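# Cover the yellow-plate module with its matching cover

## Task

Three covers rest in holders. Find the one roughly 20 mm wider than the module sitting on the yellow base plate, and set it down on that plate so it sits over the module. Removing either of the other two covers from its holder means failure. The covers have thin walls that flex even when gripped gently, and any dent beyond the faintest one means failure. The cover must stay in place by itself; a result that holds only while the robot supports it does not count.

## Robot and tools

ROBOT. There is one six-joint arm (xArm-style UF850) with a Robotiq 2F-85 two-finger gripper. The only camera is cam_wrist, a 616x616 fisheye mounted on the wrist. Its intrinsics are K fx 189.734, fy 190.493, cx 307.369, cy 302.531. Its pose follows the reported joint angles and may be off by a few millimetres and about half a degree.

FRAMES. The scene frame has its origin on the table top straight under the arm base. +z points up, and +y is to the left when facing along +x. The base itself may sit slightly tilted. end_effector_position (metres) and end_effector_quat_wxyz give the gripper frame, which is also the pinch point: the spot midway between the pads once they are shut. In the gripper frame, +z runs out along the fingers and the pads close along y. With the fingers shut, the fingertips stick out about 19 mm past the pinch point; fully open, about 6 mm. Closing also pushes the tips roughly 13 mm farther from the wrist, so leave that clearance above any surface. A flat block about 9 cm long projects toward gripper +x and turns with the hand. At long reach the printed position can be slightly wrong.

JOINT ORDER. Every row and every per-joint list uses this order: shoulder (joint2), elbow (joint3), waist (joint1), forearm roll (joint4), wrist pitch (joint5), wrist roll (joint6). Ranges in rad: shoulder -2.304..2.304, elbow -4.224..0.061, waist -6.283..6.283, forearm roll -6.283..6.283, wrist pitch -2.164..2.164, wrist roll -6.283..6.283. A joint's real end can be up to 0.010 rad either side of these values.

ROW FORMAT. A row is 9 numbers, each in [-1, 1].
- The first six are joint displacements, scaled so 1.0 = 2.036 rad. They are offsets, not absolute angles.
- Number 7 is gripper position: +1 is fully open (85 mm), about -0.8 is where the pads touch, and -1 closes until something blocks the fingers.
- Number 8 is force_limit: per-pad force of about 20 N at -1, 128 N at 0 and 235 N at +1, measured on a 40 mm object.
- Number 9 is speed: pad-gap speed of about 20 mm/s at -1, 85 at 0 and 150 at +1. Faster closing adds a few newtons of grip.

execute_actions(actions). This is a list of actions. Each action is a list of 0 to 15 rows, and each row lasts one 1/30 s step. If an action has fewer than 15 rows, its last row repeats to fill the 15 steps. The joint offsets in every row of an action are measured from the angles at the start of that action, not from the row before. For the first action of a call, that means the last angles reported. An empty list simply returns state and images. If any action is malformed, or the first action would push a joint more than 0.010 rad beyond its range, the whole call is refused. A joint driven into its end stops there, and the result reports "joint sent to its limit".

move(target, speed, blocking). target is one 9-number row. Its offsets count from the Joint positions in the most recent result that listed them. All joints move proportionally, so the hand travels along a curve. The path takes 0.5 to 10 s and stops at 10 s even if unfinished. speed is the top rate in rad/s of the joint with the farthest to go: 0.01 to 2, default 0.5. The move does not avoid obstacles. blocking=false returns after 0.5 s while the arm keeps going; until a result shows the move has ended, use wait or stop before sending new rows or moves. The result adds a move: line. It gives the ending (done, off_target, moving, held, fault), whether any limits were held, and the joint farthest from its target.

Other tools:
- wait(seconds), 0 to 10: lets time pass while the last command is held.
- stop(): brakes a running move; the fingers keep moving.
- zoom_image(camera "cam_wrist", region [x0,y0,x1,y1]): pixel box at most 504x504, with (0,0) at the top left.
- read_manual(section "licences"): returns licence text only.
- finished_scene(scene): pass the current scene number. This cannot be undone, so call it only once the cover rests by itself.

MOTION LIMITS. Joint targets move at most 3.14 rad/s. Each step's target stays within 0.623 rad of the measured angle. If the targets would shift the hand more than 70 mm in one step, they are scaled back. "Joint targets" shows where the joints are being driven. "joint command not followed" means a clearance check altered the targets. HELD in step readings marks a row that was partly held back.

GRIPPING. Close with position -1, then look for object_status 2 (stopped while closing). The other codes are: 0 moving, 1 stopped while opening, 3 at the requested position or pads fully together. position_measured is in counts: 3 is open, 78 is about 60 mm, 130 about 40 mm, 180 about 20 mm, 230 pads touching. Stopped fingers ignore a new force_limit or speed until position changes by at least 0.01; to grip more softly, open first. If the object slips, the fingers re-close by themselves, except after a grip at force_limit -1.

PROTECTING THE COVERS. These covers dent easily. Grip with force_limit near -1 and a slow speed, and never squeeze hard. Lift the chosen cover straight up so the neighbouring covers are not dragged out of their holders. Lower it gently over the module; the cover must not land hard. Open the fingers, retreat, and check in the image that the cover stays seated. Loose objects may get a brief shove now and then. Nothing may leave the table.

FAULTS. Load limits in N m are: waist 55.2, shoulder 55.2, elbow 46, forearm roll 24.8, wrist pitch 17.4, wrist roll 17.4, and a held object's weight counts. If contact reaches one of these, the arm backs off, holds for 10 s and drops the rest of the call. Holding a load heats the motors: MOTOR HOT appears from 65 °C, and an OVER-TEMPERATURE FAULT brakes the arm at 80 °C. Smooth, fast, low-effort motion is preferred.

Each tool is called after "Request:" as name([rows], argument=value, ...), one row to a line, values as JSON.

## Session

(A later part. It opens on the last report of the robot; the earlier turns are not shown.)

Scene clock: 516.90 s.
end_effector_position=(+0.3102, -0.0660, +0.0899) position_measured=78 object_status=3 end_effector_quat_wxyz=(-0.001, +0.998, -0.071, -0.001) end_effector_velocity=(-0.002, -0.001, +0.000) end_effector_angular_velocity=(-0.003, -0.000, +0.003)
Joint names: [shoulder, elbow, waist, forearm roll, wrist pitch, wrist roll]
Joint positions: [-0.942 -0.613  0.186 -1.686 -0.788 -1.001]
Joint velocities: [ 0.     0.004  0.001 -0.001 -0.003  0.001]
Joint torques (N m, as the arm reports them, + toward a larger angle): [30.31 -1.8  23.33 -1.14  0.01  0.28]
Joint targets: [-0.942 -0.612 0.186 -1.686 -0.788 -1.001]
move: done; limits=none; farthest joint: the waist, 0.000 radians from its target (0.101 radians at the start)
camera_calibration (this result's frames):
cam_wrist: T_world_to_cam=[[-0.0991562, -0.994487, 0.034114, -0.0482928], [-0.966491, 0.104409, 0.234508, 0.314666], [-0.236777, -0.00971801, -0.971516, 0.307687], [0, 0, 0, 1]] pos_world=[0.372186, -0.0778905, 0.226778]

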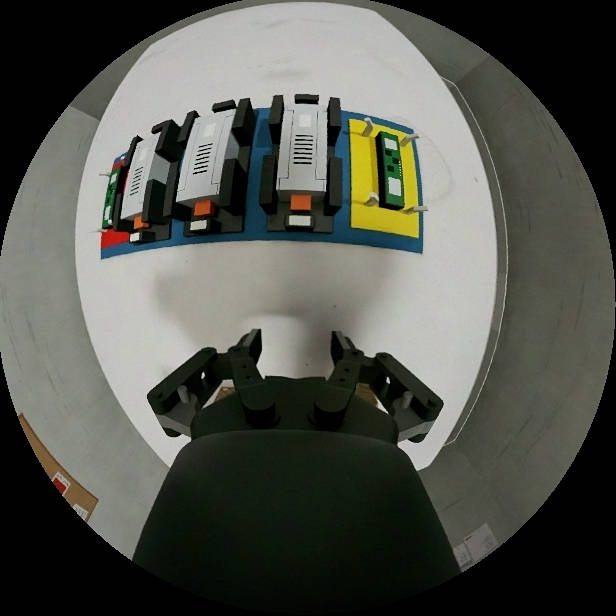

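Request:
move(target=[-0.03045, -0.21955, -0.04936, 0.13556, -0.01179, -0.26375, 0.3, -1, 0], speed=0.7)

Scene clock: 569.13 s.
end_effector_position=(+0.4965, -0.0908, +0.0914) position_measured=91 object_status=3 end_effector_quat_wxyz=(-0.001, +0.998, -0.070, +0.000) end_effector_velocity=(+0.002, -0.000, +0.000) end_effector_angular_velocity=(-0.000, -0.001, -0.003)
Joint names: [shoulder, elbow, waist, forearm roll, wrist pitch, wrist roll]
Joint positions: [-1.004 -1.059  0.086 -1.41  -0.812 -1.538]
Joint velocities: [-0.001 -0.004 -0.     0.002 -0.001 -0.001]
Joint torques (N m, as the arm reports them, + toward a larger angle): [37.72 -3.92 31.22 -1.63  0.06  0.23]
Joint targets: [-1.004 -1.060 0.086 -1.410 -0.812 -1.538]
move: done; limits=none; farthest joint: the elbow, 0.001 radians from its target (0.448 radians at the start)
camera_calibration (this result's frames):
cam_wrist: T_world_to_cam=[[-0.0987017, -0.994527, 0.0342774, -0.0547565], [-0.966911, 0.10399, 0.232958, 0.497342], [-0.235247, -0.0101499, -0.971883, 0.352345], [0, 0, 0, 1]] pos_world=[0.558369, -0.102599, 0.228455]

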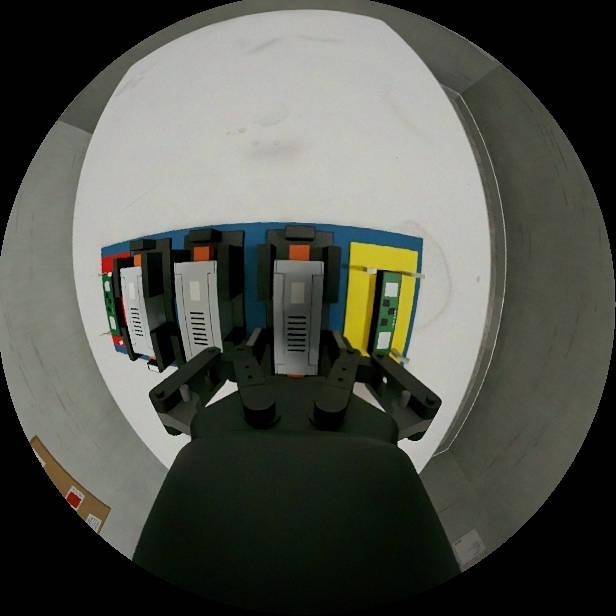

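Request:
move(target=[-0.03286, -0.01469, -0.02932, -0.04641, 0.00359, 0.02539, 0.3, -1, 0], speed=0.15)

Scene clock: 573.97 s.
end_effector_position=(+0.4967, -0.0907, +0.0502) position_measured=91 object_status=3 end_effector_quat_wxyz=(-0.001, +0.997, -0.071, +0.000) end_effector_velocity=(+0.000, -0.000, -0.000) end_effector_angular_velocity=(-0.002, -0.001, +0.000)
Joint names: [shoulder, elbow, waist, forearm roll, wrist pitch, wrist roll]
Joint positions: [-1.071 -1.089  0.027 -1.504 -0.805 -1.486]
Joint velocities: [-0.001 -0.    -0.    -0.002 -0.001  0.001]
Joint torques (N m, as the arm reports them, + toward a larger angle): [38.63 -3.17 32.34 -1.13 -0.03  0.17]
Joint targets: [-1.071 -1.089 0.026 -1.504 -0.805 -1.486]
move: done; limits=none; farthest joint: the waist, 0.000 radians from its target (0.060 radians at the start)
camera_calibration (this result's frames):
cam_wrist: T_world_to_cam=[[-0.100015, -0.994428, 0.0333167, -0.052499], [-0.966824, 0.10504, 0.232847, 0.507186], [-0.23505, -0.00892311, -0.971942, 0.312289], [0, 0, 0, 1]] pos_world=[0.558513, -0.102695, 0.187179]

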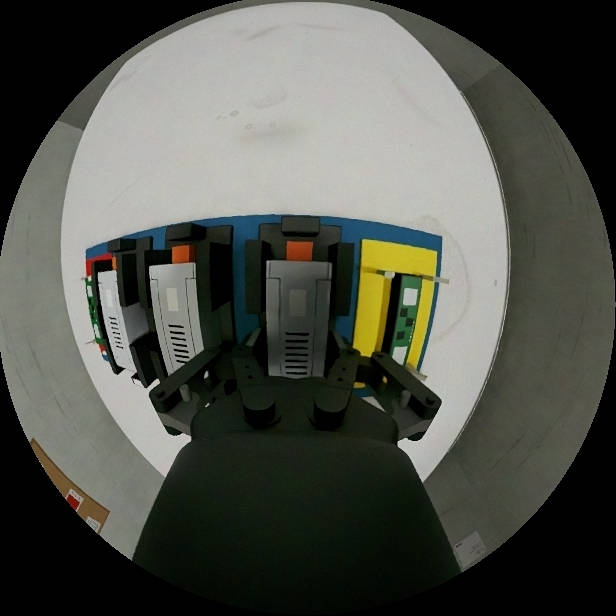

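Request:
execute_actions([
  [[0,0,0,0,-0.0005,0,-1,-0.84,-1]],
  [[0,0,0,0,0,0,-1,-0.84,-1]],
])

Request:
zoom_image(camera="cam_wrist", region=[235, 230, 365, 360])

Scene clock: 579.87 s.
end_effector_position=(+0.4970, -0.0910, +0.0504) position_measured=123 object_status=2 end_effector_quat_wxyz=(-0.001, +0.997, -0.071, +0.000) end_effector_velocity=(+0.000, +0.000, -0.000) end_effector_angular_velocity=(+0.001, -0.000, +0.002)
Joint names: [shoulder, elbow, waist, forearm roll, wrist pitch, wrist roll]
Joint positions: [-1.071 -1.089  0.027 -1.504 -0.806 -1.486]
Joint velocities: [-0.    -0.    -0.    -0.001  0.001 -0.002]
Joint torques (N m, as the arm reports them, + toward a larger angle): [29.7  -3.39 23.55 -1.45  0.31  0.24]
Joint targets: [-1.071 -1.089 0.027 -1.504 -0.806 -1.486]
Step readings (joint positions; steps 1 to 15: 1st action; 16 to 30: 2nd action):
0: [-1.071 -1.089 0.026 -1.504 -0.805 -1.486]
1: [-1.071 -1.089 0.026 -1.504 -0.805 -1.486]
2: [-1.071 -1.089 0.026 -1.504 -0.805 -1.486]
4: [-1.071 -1.089 0.026 -1.504 -0.806 -1.486]
8: [-1.071 -1.089 0.027 -1.504 -0.806 -1.486]
15: [-1.071 -1.089 0.027 -1.504 -0.806 -1.486]
16: [-1.071 -1.089 0.027 -1.504 -0.806 -1.486]
17: [-1.071 -1.089 0.027 -1.504 -0.806 -1.486]
19: [-1.071 -1.089 0.027 -1.504 -0.806 -1.486]
23: [-1.070 -1.089 0.027 -1.504 -0.806 -1.486]
30: Joint positions above
camera_calibration (this result's frames):
cam_wrist: T_world_to_cam=[[-0.100089, -0.994376, 0.0346234, -0.0528786], [-0.96691, 0.105414, 0.232322, 0.507479], [-0.234665, -0.0102249, -0.972023, 0.312261], [0, 0, 0, 1]] pos_world=[0.558671, -0.102884, 0.187457]

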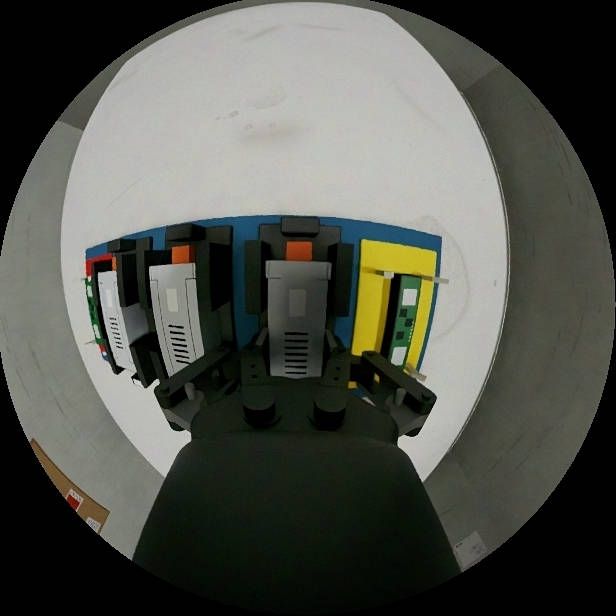

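Region (235, 230, 365, 360) of cam_wrist's 616x616 image, scaled by 3.877, with more detail than that image has.

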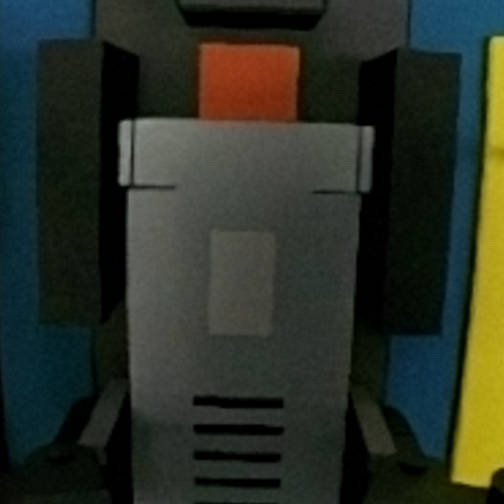

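Now a small 3 mm test lift.

Request:
move(target=[0.00238, 0.00115, 0.00211, 0.00337, -0.0002, -0.00183, -1, -0.84, -1], speed=0.01)

Request:
zoom_image(camera="cam_wrist", region=[235, 230, 365, 360])

Scene clock: 584.10 s.
end_effector_position=(+0.4965, -0.0910, +0.0531) position_measured=123 object_status=2 end_effector_quat_wxyz=(-0.000, +0.997, -0.071, -0.000) end_effector_velocity=(+0.003, +0.000, +0.004) end_effector_angular_velocity=(-0.000, -0.007, -0.001)
Joint names: [shoulder, elbow, waist, forearm roll, wrist pitch, wrist roll]
Joint positions: [-1.066 -1.086  0.031 -1.497 -0.807 -1.49 ]
Joint velocities: [ 0.004 -0.002  0.006  0.001 -0.    -0.   ]
Joint torques (N m, as the arm reports them, + toward a larger angle): [46.28 -5.14 40.56 -1.09  0.    0.26]
Joint targets: [-1.066 -1.087 0.031 -1.497 -0.807 -1.490]
move: done; limits=none; farthest joint: the waist, 0.000 radians from its target (0.005 radians at the start)
camera_calibration (this result's frames):
cam_wrist: T_world_to_cam=[[-0.0996558, -0.994413, 0.0347984, -0.0531965], [-0.966753, 0.105042, 0.233143, 0.506272], [-0.235496, -0.0104074, -0.97182, 0.315192], [0, 0, 0, 1]] pos_world=[0.558365, -0.102799, 0.190127]

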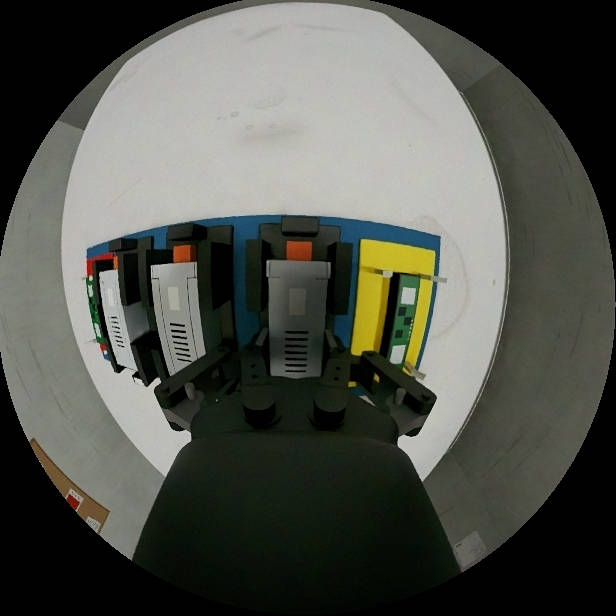

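Region (235, 230, 365, 360) of cam_wrist's 616x616 image, scaled by 3.877, with more detail than that image has.

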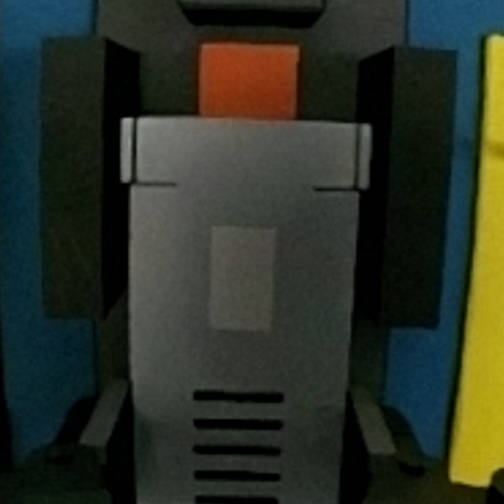

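Request:
execute_actions([
  [[0,0,0,0,0,0,-0.98,-0.77,-1]],
])

Request:
zoom_image(camera="cam_wrist", region=[235, 230, 365, 360])

Scene clock: 594.77 s.
end_effector_position=(+0.4968, -0.0910, +0.0533) position_measured=126 object_status=2 end_effector_quat_wxyz=(-0.000, +0.997, -0.071, +0.000) end_effector_velocity=(-0.001, +0.000, -0.001) end_effector_angular_velocity=(+0.000, +0.001, +0.002)
Joint names: [shoulder, elbow, waist, forearm roll, wrist pitch, wrist roll]
Joint positions: [-1.066 -1.087  0.031 -1.497 -0.807 -1.49 ]
Joint velocities: [-0.002  0.    -0.    -0.     0.    -0.   ]
Joint torques (N m, as the arm reports them, + toward a larger angle): [42.73 -5.09 36.02 -1.64 -0.08  0.33]
Joint targets: [-1.066 -1.086 0.031 -1.497 -0.807 -1.490]
Step readings (joint positions):
0: [-1.066 -1.087 0.031 -1.497 -0.807 -1.490]
1: [-1.066 -1.087 0.031 -1.497 -0.807 -1.490]
2: [-1.066 -1.087 0.031 -1.497 -0.807 -1.490]
4: [-1.066 -1.087 0.031 -1.497 -0.807 -1.490]
8: [-1.066 -1.087 0.031 -1.497 -0.807 -1.490]
15: Joint positions above
camera_calibration (this result's frames):
cam_wrist: T_world_to_cam=[[-0.0998331, -0.994395, 0.034821, -0.0531325], [-0.966848, 0.105215, 0.232669, 0.506577], [-0.235029, -0.0104385, -0.971932, 0.315213], [0, 0, 0, 1]] pos_world=[0.558563, -0.102844, 0.190351]

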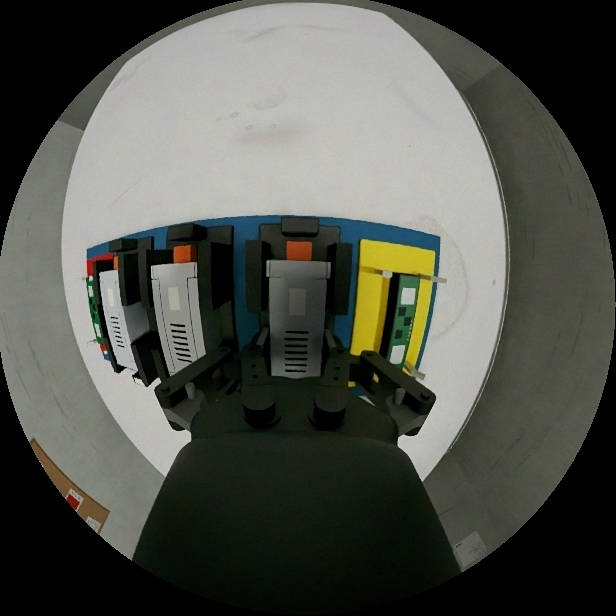

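Region (235, 230, 365, 360) of cam_wrist's 616x616 image, scaled by 3.877, with more detail than that image has.

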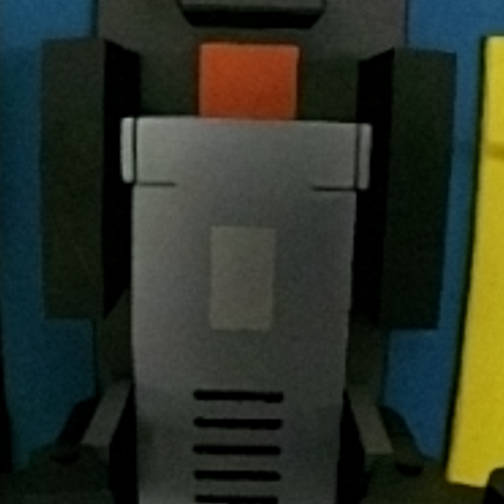

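Request:
move(target=[0.00238, 0.00115, 0.00211, 0.00337, -0.0002, -0.00183, -0.98, -0.77, -1], speed=0.01)

Request:
zoom_image(camera="cam_wrist", region=[235, 230, 365, 360])

Scene clock: 599.97 s.
end_effector_position=(+0.4965, -0.0910, +0.0561) position_measured=126 object_status=2 end_effector_quat_wxyz=(-0.000, +0.997, -0.071, -0.000) end_effector_velocity=(-0.001, +0.001, -0.000) end_effector_angular_velocity=(+0.001, +0.001, +0.001)
Joint names: [shoulder, elbow, waist, forearm roll, wrist pitch, wrist roll]
Joint positions: [-1.061 -1.084  0.035 -1.49  -0.807 -1.494]
Joint velocities: [-0.001  0.001  0.     0.     0.001 -0.   ]
Joint torques (N m, as the arm reports them, + toward a larger angle): [51.47 -6.44 42.95 -1.59 -0.2   0.23]
Joint targets: [-1.061 -1.084 0.035 -1.490 -0.807 -1.494]
move: done; limits=none; farthest joint: the elbow, 0.001 radians from its target (0.002 radians at the start)
camera_calibration (this result's frames):
cam_wrist: T_world_to_cam=[[-0.099488, -0.994423, 0.0349967, -0.0534211], [-0.966741, 0.104927, 0.233241, 0.505519], [-0.235613, -0.010628, -0.971789, 0.318145], [0, 0, 0, 1]] pos_world=[0.558351, -0.102785, 0.193131]

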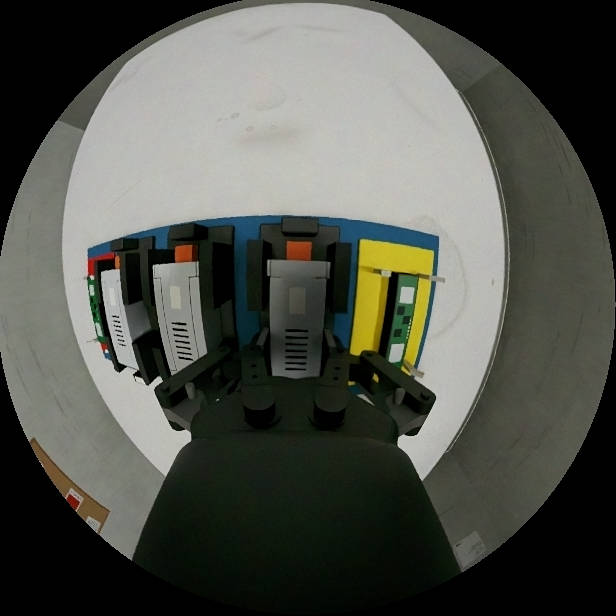

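Region (235, 230, 365, 360) of cam_wrist's 616x616 image, scaled by 3.877, with more detail than that image has.

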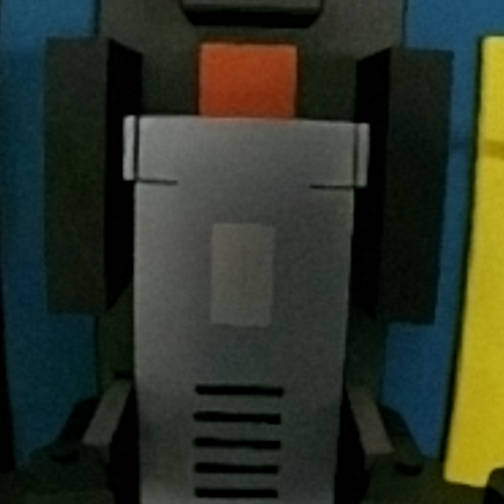

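Request:
execute_actions([
  [[0,0,0,0,0,0,0.4,-1,0]],
])

Request:
zoom_image(camera="cam_wrist", region=[235, 230, 365, 360])

Scene clock: 604.80 s.
end_effector_position=(+0.4967, -0.0911, +0.0563) position_measured=78 object_status=0 end_effector_quat_wxyz=(-0.000, +0.997, -0.071, +0.000) end_effector_velocity=(-0.002, +0.001, -0.001) end_effector_angular_velocity=(+0.002, +0.004, +0.001)
Joint names: [shoulder, elbow, waist, forearm roll, wrist pitch, wrist roll]
Joint positions: [-1.061 -1.084  0.035 -1.49  -0.807 -1.494]
Joint velocities: [-0.002  0.002 -0.002  0.     0.002 -0.   ]
Joint torques (N m, as the arm reports them, + toward a larger angle): [37.74 -3.59 32.2  -1.39 -0.08  0.12]
Joint targets: [-1.061 -1.084 0.035 -1.490 -0.807 -1.494]
Step readings (joint positions):
0: [-1.061 -1.084 0.035 -1.490 -0.807 -1.494]
1: [-1.061 -1.084 0.035 -1.490 -0.807 -1.494]
2: [-1.061 -1.084 0.036 -1.490 -0.807 -1.494]
4: [-1.060 -1.085 0.037 -1.490 -0.807 -1.494]
8: [-1.060 -1.085 0.036 -1.490 -0.807 -1.494]
15: Joint positions above
camera_calibration (this result's frames):
cam_wrist: T_world_to_cam=[[-0.0996637, -0.994406, 0.0349921, -0.0533483], [-0.96682, 0.105092, 0.232841, 0.505785], [-0.235216, -0.0106253, -0.971885, 0.31816], [0, 0, 0, 1]] pos_world=[0.558523, -0.102823, 0.193314]

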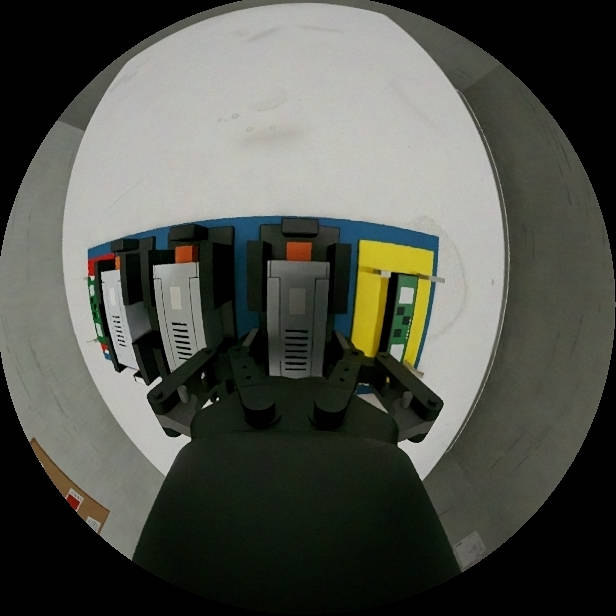

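Region (235, 230, 365, 360) of cam_wrist's 616x616 image, scaled by 3.877, with more detail than that image has.

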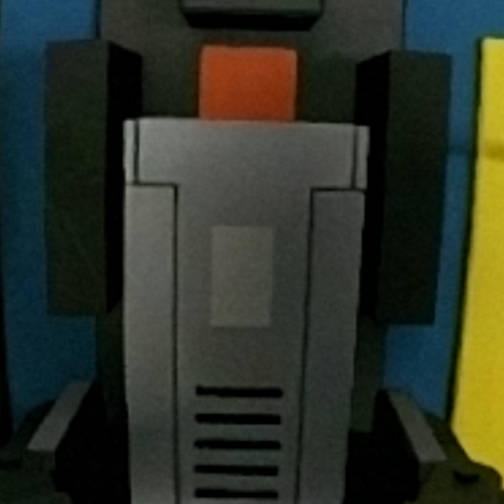

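Request:
move(target=[-0.00476, -0.0023, -0.00422, -0.00674, 0.0004, 0.00366, 0.18, -1, -0.5], speed=0.05)

Request:
execute_actions([
  [[0,0,0,0,0,0,-1,-0.69,-1]],
  [[0,0,0,0,0,0,-1,-0.69,-1]],
])

Request:
zoom_image(camera="cam_wrist", region=[235, 230, 365, 360])

Scene clock: 635.40 s.
end_effector_position=(+0.4967, -0.0910, +0.0504) position_measured=107 object_status=3 end_effector_quat_wxyz=(-0.000, +0.997, -0.071, +0.000) end_effector_velocity=(+0.001, -0.000, +0.000) end_effector_angular_velocity=(+0.000, -0.001, +0.002)
Joint names: [shoulder, elbow, waist, forearm roll, wrist pitch, wrist roll]
Joint positions: [-1.071 -1.089  0.027 -1.504 -0.806 -1.486]
Joint velocities: [ 0.    -0.     0.    -0.001  0.    -0.001]
Joint torques (N m, as the arm reports them, + toward a larger angle): [39.55 -3.65 31.84 -1.18  0.04  0.15]
Joint targets: [-1.071 -1.089 0.027 -1.504 -0.806 -1.486]
move: done; limits=none; farthest joint: the waist, 0.001 radians from its target (0.009 radians at the start)
camera_calibration (this result's frames):
cam_wrist: T_world_to_cam=[[-0.099983, -0.994383, 0.0347132, -0.0529154], [-0.966856, 0.105334, 0.232581, 0.507235], [-0.234931, -0.0103085, -0.971957, 0.312327], [0, 0, 0, 1]] pos_world=[0.558508, -0.102828, 0.187432]

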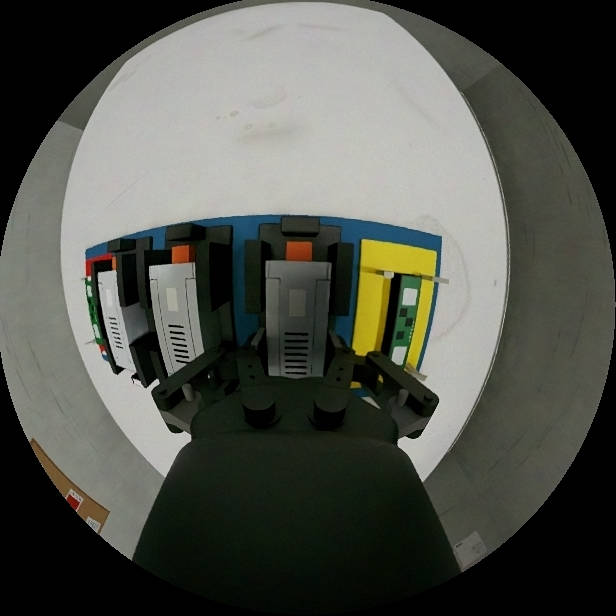

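Scene clock: 636.40 s.
end_effector_position=(+0.4971, -0.0911, +0.0509) position_measured=127 object_status=2 end_effector_quat_wxyz=(-0.000, +0.997, -0.071, +0.001) end_effector_velocity=(-0.000, +0.000, -0.000) end_effector_angular_velocity=(-0.001, +0.001, +0.001)
Joint names: [shoulder, elbow, waist, forearm roll, wrist pitch, wrist roll]
Joint positions: [-1.07  -1.089  0.028 -1.504 -0.807 -1.486]
Joint velocities: [-0.001  0.     0.    -0.    -0.001 -0.   ]
Joint torques (N m, as the arm reports them, + toward a larger angle): [31.12 -3.64 23.92 -2.09  0.26  0.23]
Joint targets: [-1.070 -1.089 0.028 -1.504 -0.807 -1.486]
Step readings (joint positions; steps 1 to 15: 1st action; 16 to 30: 2nd action):
0: [-1.071 -1.089 0.027 -1.504 -0.806 -1.486]
1: [-1.071 -1.089 0.027 -1.504 -0.806 -1.486]
2: [-1.071 -1.089 0.027 -1.504 -0.806 -1.486]
4: [-1.070 -1.089 0.027 -1.504 -0.806 -1.486]
8: [-1.070 -1.089 0.027 -1.504 -0.807 -1.486]
15: [-1.070 -1.089 0.028 -1.504 -0.807 -1.486]
16: [-1.070 -1.089 0.028 -1.504 -0.807 -1.486]
17: [-1.070 -1.089 0.028 -1.504 -0.807 -1.486]
19: [-1.070 -1.089 0.028 -1.504 -0.807 -1.486]
23: [-1.070 -1.089 0.028 -1.504 -0.807 -1.486]
30: Joint positions above
camera_calibration (this result's frames):
cam_wrist: T_world_to_cam=[[-0.100072, -0.994365, 0.0349749, -0.0529241], [-0.967044, 0.105473, 0.231736, 0.507641], [-0.234119, -0.010632, -0.97215, 0.312478], [0, 0, 0, 1]] pos_world=[0.558772, -0.102846, 0.187987]

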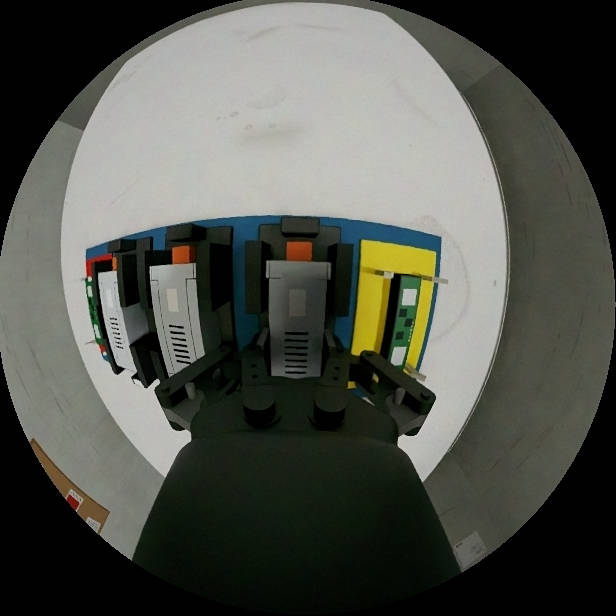

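Region (235, 230, 365, 360) of cam_wrist's 616x616 image, scaled by 3.877, with more detail than that image has.

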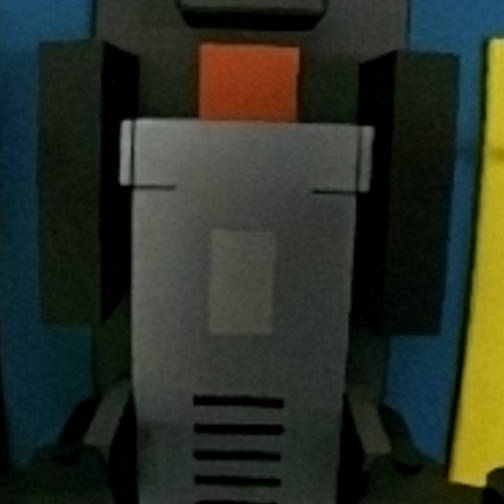

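Request:
move(target=[0.00238, 0.00115, 0.00211, 0.00337, -0.0002, -0.00183, -1, -0.69, -1], speed=0.01)

Request:
zoom_image(camera="cam_wrist", region=[235, 230, 365, 360])

Scene clock: 642.23 s.
end_effector_position=(+0.4967, -0.0910, +0.0536) position_measured=128 object_status=2 end_effector_quat_wxyz=(-0.000, +0.997, -0.071, +0.000) end_effector_velocity=(+0.002, -0.001, +0.002) end_effector_angular_velocity=(-0.002, -0.004, -0.000)
Joint names: [shoulder, elbow, waist, forearm roll, wrist pitch, wrist roll]
Joint positions: [-1.065 -1.086  0.032 -1.497 -0.807 -1.49 ]
Joint velocities: [ 0.003 -0.001  0.003  0.001 -0.002 -0.001]
Joint torques (N m, as the arm reports them, + toward a larger angle): [50.35 -6.09 43.14 -0.76 -0.26  0.27]
Joint targets: [-1.065 -1.086 0.032 -1.497 -0.807 -1.490]
move: done; limits=none; farthest joint: the waist, 0.001 radians from its target (0.005 radians at the start)
camera_calibration (this result's frames):
cam_wrist: T_world_to_cam=[[-0.0995906, -0.994406, 0.0351902, -0.0532779], [-0.966889, 0.105065, 0.232565, 0.506425], [-0.234962, -0.0108637, -0.971944, 0.315402], [0, 0, 0, 1]] pos_world=[0.558458, -0.102761, 0.190651]

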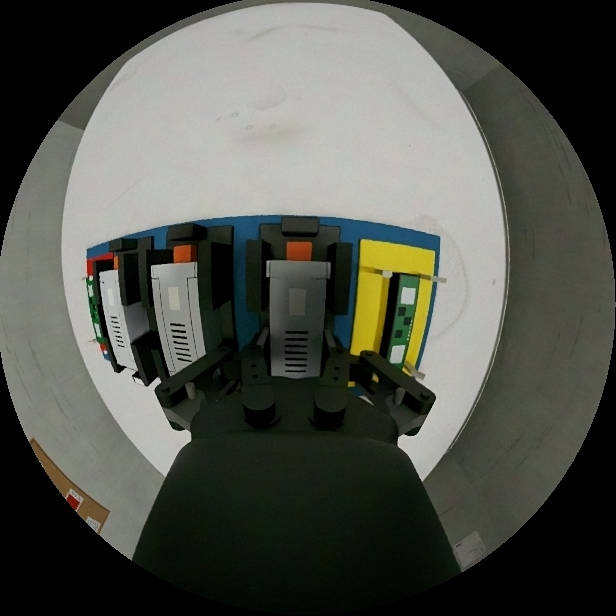

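Region (235, 230, 365, 360) of cam_wrist's 616x616 image, scaled by 3.877, with more detail than that image has.

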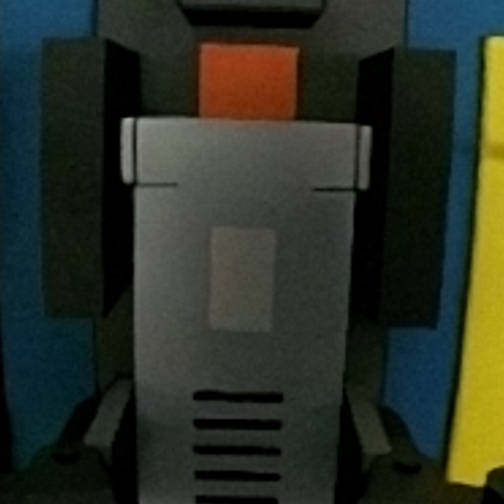

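Request:
execute_actions([
  [[0,0,0,0,0,0,-0.98,-0.62,-1]],
])

Request:
zoom_image(camera="cam_wrist", region=[235, 230, 365, 360])

Scene clock: 657.97 s.
end_effector_position=(+0.4970, -0.0911, +0.0538) position_measured=131 object_status=2 end_effector_quat_wxyz=(-0.000, +0.997, -0.071, +0.000) end_effector_velocity=(-0.001, -0.000, -0.000) end_effector_angular_velocity=(-0.001, +0.001, +0.000)
Joint names: [shoulder, elbow, waist, forearm roll, wrist pitch, wrist roll]
Joint positions: [-1.065 -1.086  0.032 -1.497 -0.807 -1.49 ]
Joint velocities: [-0.001  0.    -0.     0.    -0.001 -0.   ]
Joint torques (N m, as the arm reports them, + toward a larger angle): [46.95 -6.27 38.36 -1.94 -0.04  0.25]
Joint targets: [-1.065 -1.086 0.032 -1.497 -0.807 -1.490]
Step readings (joint positions):
0: [-1.065 -1.087 0.032 -1.497 -0.807 -1.490]
1: [-1.065 -1.086 0.032 -1.497 -0.807 -1.490]
2: [-1.065 -1.086 0.032 -1.497 -0.807 -1.490]
4: [-1.065 -1.086 0.032 -1.497 -0.807 -1.490]
8: [-1.065 -1.086 0.032 -1.497 -0.807 -1.490]
15: Joint positions above
camera_calibration (this result's frames):
cam_wrist: T_world_to_cam=[[-0.0997738, -0.994387, 0.0352053, -0.0532088], [-0.966988, 0.105241, 0.232074, 0.506742], [-0.234476, -0.0108882, -0.972061, 0.315425], [0, 0, 0, 1]] pos_world=[0.558664, -0.102806, 0.190884]

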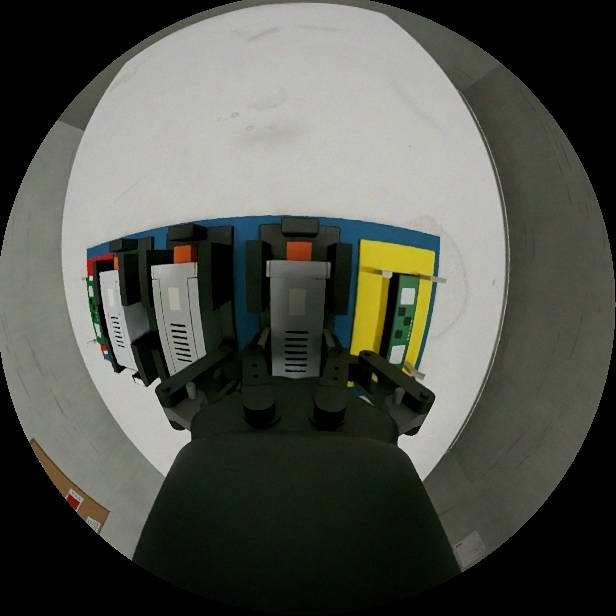

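Region (235, 230, 365, 360) of cam_wrist's 616x616 image, scaled by 3.877, with more detail than that image has.

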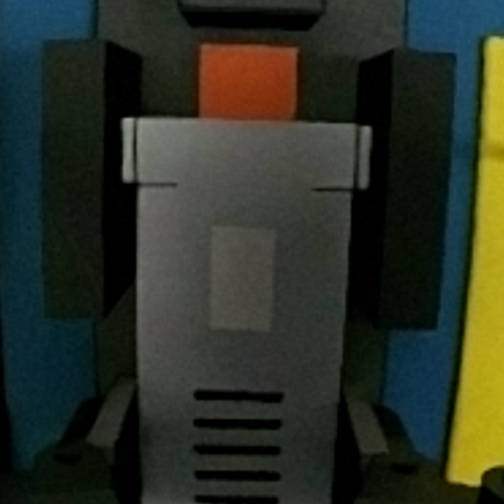

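Request:
move(target=[0.00238, 0.00115, 0.00211, 0.00337, -0.0002, -0.00183, -0.98, -0.62, -1], speed=0.01)

Request:
zoom_image(camera="cam_wrist", region=[235, 230, 365, 360])

Scene clock: 662.70 s.
end_effector_position=(+0.4967, -0.0911, +0.0566) position_measured=131 object_status=2 end_effector_quat_wxyz=(-0.000, +0.997, -0.071, +0.000) end_effector_velocity=(-0.000, +0.001, -0.000) end_effector_angular_velocity=(+0.001, +0.000, +0.002)
Joint names: [shoulder, elbow, waist, forearm roll, wrist pitch, wrist roll]
Joint positions: [-1.06  -1.084  0.036 -1.49  -0.808 -1.494]
Joint velocities: [-0.001 -0.001 -0.     0.     0.001 -0.002]
Joint torques (N m, as the arm reports them, + toward a larger angle): [52.38 -6.3  45.56 -0.84 -0.11  0.18]
Joint targets: [-1.060 -1.084 0.036 -1.490 -0.808 -1.494]
move: done; limits=none; farthest joint: the waist, 0.000 radians from its target (0.005 radians at the start)
camera_calibration (this result's frames):
cam_wrist: T_world_to_cam=[[-0.099515, -0.994406, 0.035392, -0.0534723], [-0.966889, 0.105039, 0.232579, 0.505748], [-0.234996, -0.011075, -0.971933, 0.318346], [0, 0, 0, 1]] pos_world=[0.558491, -0.102771, 0.193677]

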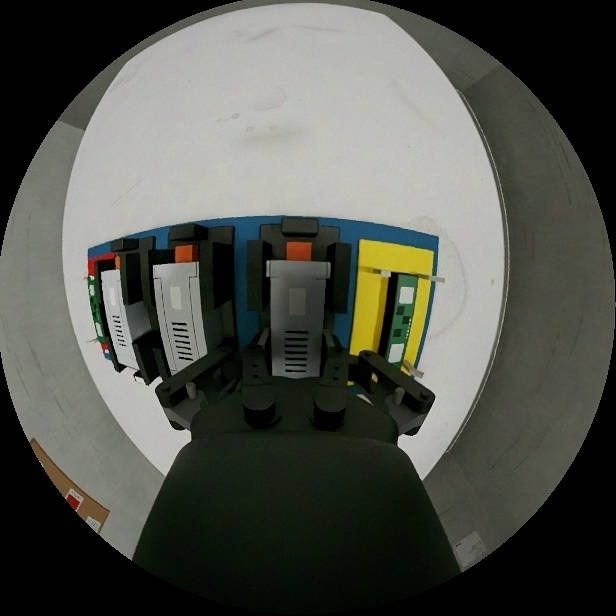

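Region (235, 230, 365, 360) of cam_wrist's 616x616 image, scaled by 3.877, with more detail than that image has.

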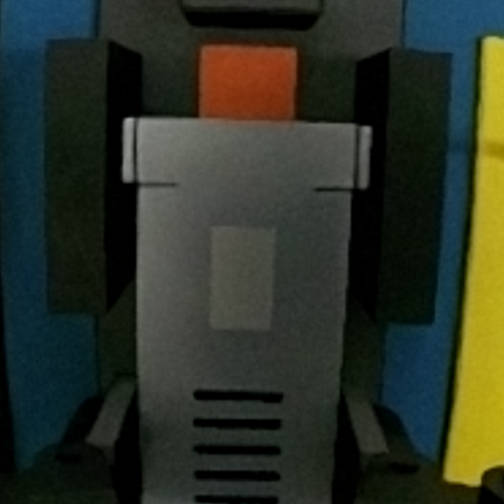

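Request:
move(target=[0.0119, 0.0054, 0.01055, 0.01686, -0.0011, -0.00915, -0.98, -0.62, -1], speed=0.02)

Request:
zoom_image(camera="cam_wrist", region=[235, 230, 365, 360])

Scene clock: 672.00 s.
end_effector_position=(+0.4968, -0.0912, +0.0715) position_measured=131 object_status=2 end_effector_quat_wxyz=(+0.000, +0.998, -0.071, +0.000) end_effector_velocity=(+0.001, +0.000, +0.001) end_effector_angular_velocity=(+0.001, -0.001, +0.000)
Joint names: [shoulder, elbow, waist, forearm roll, wrist pitch, wrist roll]
Joint positions: [-1.036 -1.073  0.057 -1.456 -0.81  -1.512]
Joint velocities: [ 0.002  0.     0.001  0.001  0.001 -0.001]
Joint torques (N m, as the arm reports them, + toward a larger angle): [51.25 -6.79 43.48 -0.78 -0.06  0.23]
Joint targets: [-1.036 -1.073 0.058 -1.456 -0.810 -1.512]
move: done; limits=none; farthest joint: the shoulder, 0.001 radians from its target (0.024 radians at the start)
camera_calibration (this result's frames):
cam_wrist: T_world_to_cam=[[-0.099264, -0.99442, 0.035722, -0.0542367], [-0.966856, 0.104875, 0.232787, 0.502303], [-0.235235, -0.0114307, -0.971871, 0.33291], [0, 0, 0, 1]] pos_world=[0.558583, -0.102808, 0.208553]

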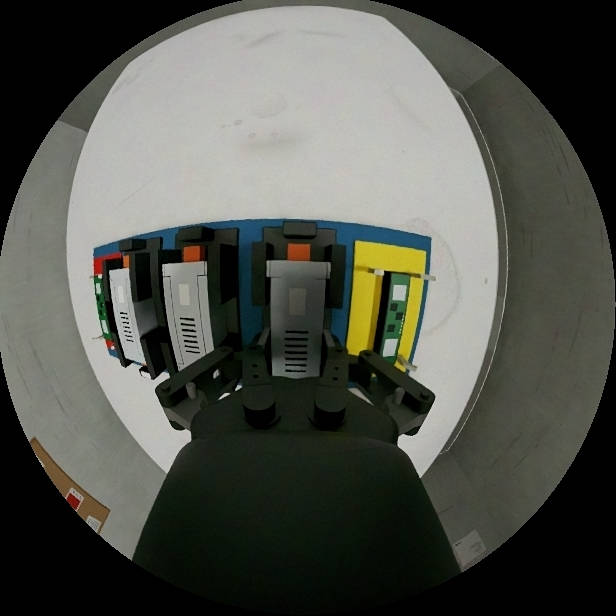

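Region (235, 230, 365, 360) of cam_wrist's 616x616 image, scaled by 3.877, with more detail than that image has.

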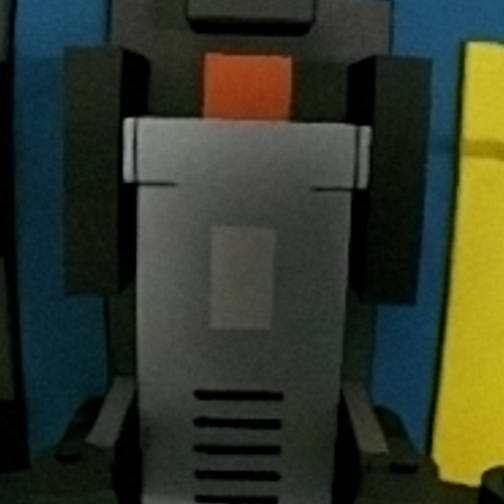

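Request:
move(target=[0.01572, 0.0064, 0.014, 0.02259, -0.0016, -0.0125, -0.98, -0.62, -1], speed=0.025)

Request:
zoom_image(camera="cam_wrist", region=[235, 230, 365, 360])

Scene clock: 678.47 s.
end_effector_position=(+0.4969, -0.0910, +0.0914) position_measured=131 object_status=2 end_effector_quat_wxyz=(-0.000, +0.998, -0.071, +0.000) end_effector_velocity=(-0.000, -0.001, +0.000) end_effector_angular_velocity=(-0.001, +0.001, -0.001)
Joint names: [shoulder, elbow, waist, forearm roll, wrist pitch, wrist roll]
Joint positions: [-1.004 -1.06   0.086 -1.41  -0.813 -1.538]
Joint velocities: [ 0.001  0.    -0.     0.001 -0.001 -0.   ]
Joint torques (N m, as the arm reports them, + toward a larger angle): [37.83 -4.64 31.93 -1.08  0.03  0.18]
Joint targets: [-1.004 -1.060 0.086 -1.410 -0.813 -1.538]
move: done; limits=none; farthest joint: the waist, 0.000 radians from its target (0.028 radians at the start)
camera_calibration (this result's frames):
cam_wrist: T_world_to_cam=[[-0.0993676, -0.994432, 0.0350756, -0.0547106], [-0.96688, 0.104823, 0.232714, 0.497751], [-0.235095, -0.0107897, -0.971913, 0.352275], [0, 0, 0, 1]] pos_world=[0.558647, -0.102781, 0.228466]

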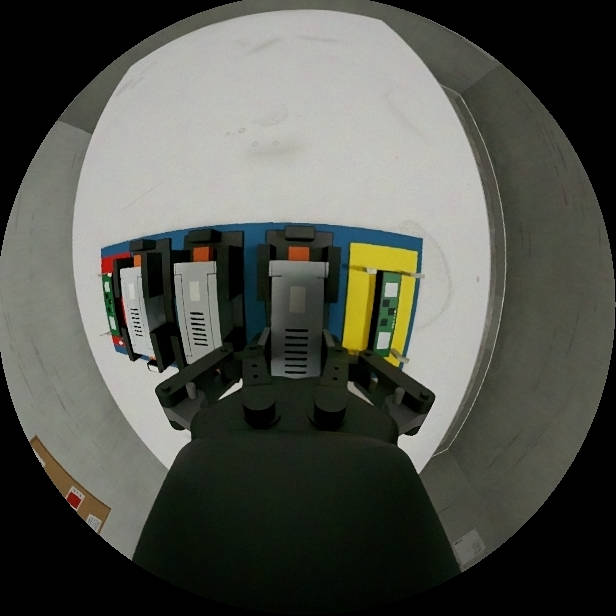

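Region (235, 230, 365, 360) of cam_wrist's 616x616 image, scaled by 3.877, with more detail than that image has.

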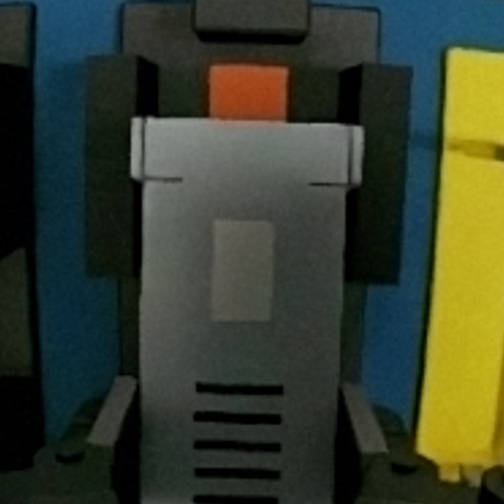

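Request:
move(target=[0.02235, 0.0078, 0.01999, 0.03193, -0.0032, -0.01768, -0.98, -0.62, -1], speed=0.1)

Request:
zoom_image(camera="cam_wrist", region=[245, 250, 345, 380])

Scene clock: 740.33 s.
end_effector_position=(+0.4971, -0.0908, +0.1201) position_measured=131 object_status=2 end_effector_quat_wxyz=(-0.001, +0.997, -0.071, +0.001) end_effector_velocity=(+0.000, -0.001, +0.001) end_effector_angular_velocity=(-0.001, -0.001, -0.002)
Joint names: [shoulder, elbow, waist, forearm roll, wrist pitch, wrist roll]
Joint positions: [-0.959 -1.044  0.126 -1.345 -0.82  -1.574]
Joint velocities: [ 0.002  0.     0.001  0.001 -0.001  0.001]
Joint torques (N m, as the arm reports them, + toward a larger angle): [38.51 -5.21 31.71 -1.47 -0.01  0.08]
Joint targets: [-0.959 -1.044 0.127 -1.345 -0.820 -1.574]
move: done; limits=none; farthest joint: the shoulder, 0.001 radians from its target (0.046 radians at the start)
camera_calibration (this result's frames):
cam_wrist: T_world_to_cam=[[-0.100865, -0.994347, 0.033174, -0.054441], [-0.967159, 0.105817, 0.231096, 0.49169], [-0.2333, -0.00877497, -0.972365, 0.379531], [0, 0, 0, 1]] pos_world=[0.558595, -0.102832, 0.257221]

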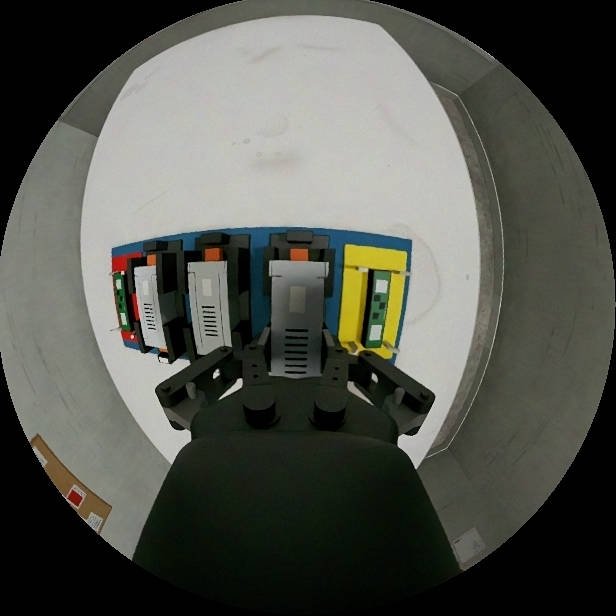

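Region (245, 250, 345, 380) of cam_wrist's 616x616 image, scaled by 3.877, with more detail than that image has; it fills the left 388 columns of this view, and the rest is white.

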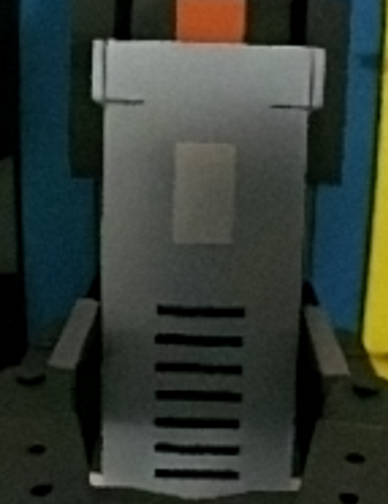

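Request:
move(target=[0.11709, 0.11649, -0.07004, -0.18086, -0.0002, 0.07425, -0.98, -0.62, -1], speed=0.35)

Request:
zoom_image(camera="cam_wrist", region=[215, 220, 375, 380])

Scene clock: 760.70 s.
end_effector_position=(+0.4821, -0.1951, +0.1198) position_measured=131 object_status=2 end_effector_quat_wxyz=(+0.005, +0.994, -0.070, +0.084) end_effector_velocity=(-0.001, -0.000, -0.001) end_effector_angular_velocity=(-0.002, +0.000, +0.002)
Joint names: [shoulder, elbow, waist, forearm roll, wrist pitch, wrist roll]
Joint positions: [-0.721 -0.807 -0.016 -1.713 -0.82  -1.423]
Joint velocities: [-0.     0.001 -0.001 -0.002 -0.001  0.   ]
Joint torques (N m, as the arm reports them, + toward a larger angle): [32.93 -4.15 28.18 -1.82 -0.07  0.12]
Joint targets: [-0.721 -0.807 -0.016 -1.713 -0.820 -1.422]
move: done; limits=none; farthest joint: the waist, 0.001 radians from its target (0.143 radians at the start)
camera_calibration (this result's frames):
cam_wrist: T_world_to_cam=[[-0.105056, -0.993657, 0.0401164, -0.158326], [-0.991963, 0.107566, 0.0666214, 0.520335], [-0.070514, -0.032795, -0.996972, 0.294611], [0, 0, 0, 1]] pos_world=[0.520294, -0.203631, 0.265405]

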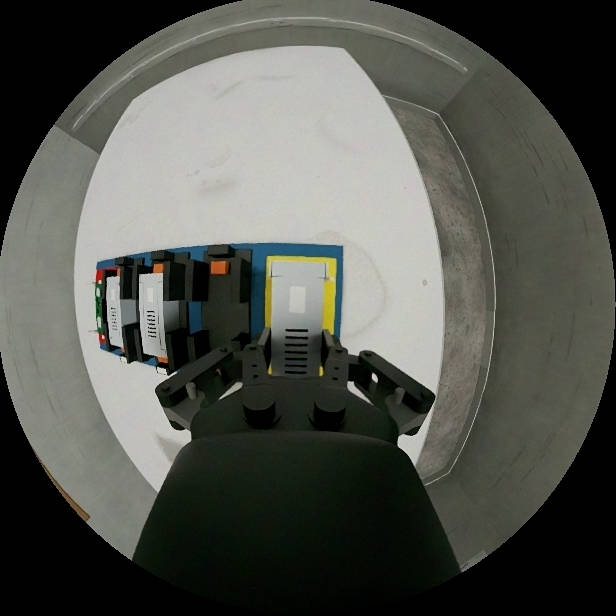

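Region (215, 220, 375, 380) of cam_wrist's 616x616 image, scaled by 3.150, with more detail than that image has.

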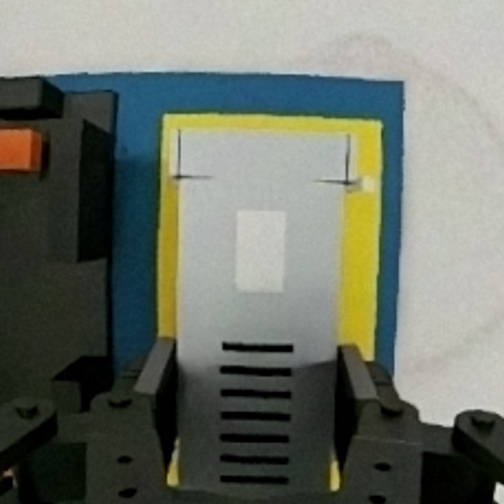

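Request:
move(target=[-0.02393, -0.00759, -0.02615, -0.04126, -0.00145, 0.02262, -0.98, -0.62, -1], speed=0.12)

Request:
zoom_image(camera="cam_wrist", region=[235, 235, 365, 365])

Scene clock: 788.57 s.
end_effector_position=(+0.4818, -0.1979, +0.0898) position_measured=131 object_status=2 end_effector_quat_wxyz=(+0.005, +0.994, -0.070, +0.084) end_effector_velocity=(-0.000, +0.001, -0.000) end_effector_angular_velocity=(+0.001, -0.000, -0.001)
Joint names: [shoulder, elbow, waist, forearm roll, wrist pitch, wrist roll]
Joint positions: [-0.77  -0.822 -0.069 -1.797 -0.823 -1.377]
Joint velocities: [-0.001 -0.     0.    -0.001  0.001  0.002]
Joint torques (N m, as the arm reports them, + toward a larger angle): [34.47 -3.1  26.61 -2.1  -0.07  0.09]
Joint targets: [-0.770 -0.822 -0.069 -1.797 -0.823 -1.377]
move: done; limits=none; farthest joint: the waist, 0.000 radians from its target (0.053 radians at the start)
camera_calibration (this result's frames):
cam_wrist: T_world_to_cam=[[-0.105749, -0.993567, 0.0405141, -0.159692], [-0.991888, 0.108285, 0.0665808, 0.522394], [-0.0705395, -0.0331445, -0.996958, 0.264535], [0, 0, 0, 1]] pos_world=[0.519929, -0.206465, 0.235418]

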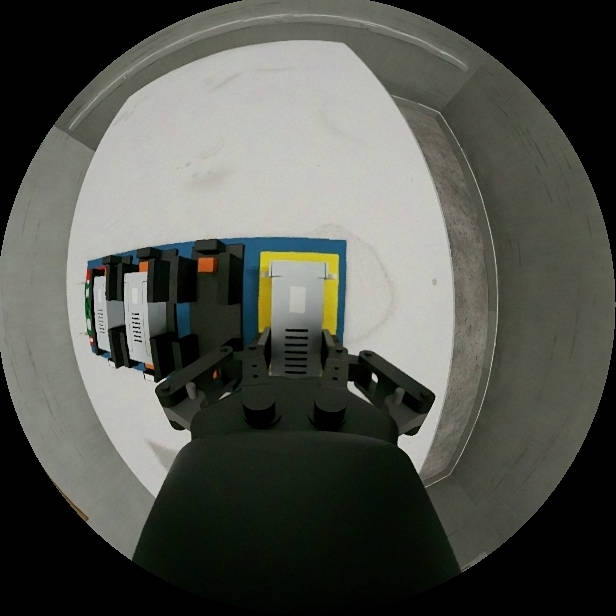

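Region (235, 235, 365, 365) of cam_wrist's 616x616 image, scaled by 3.877, with more detail than that image has.

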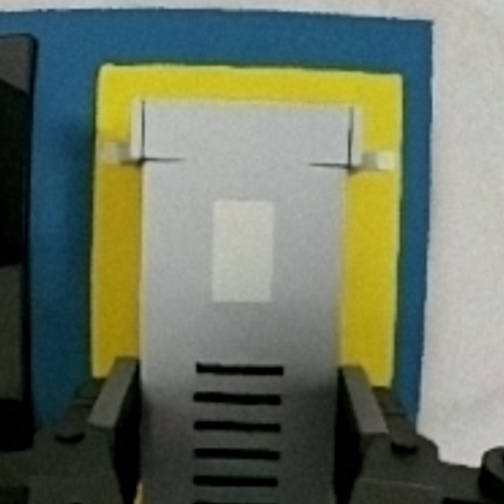

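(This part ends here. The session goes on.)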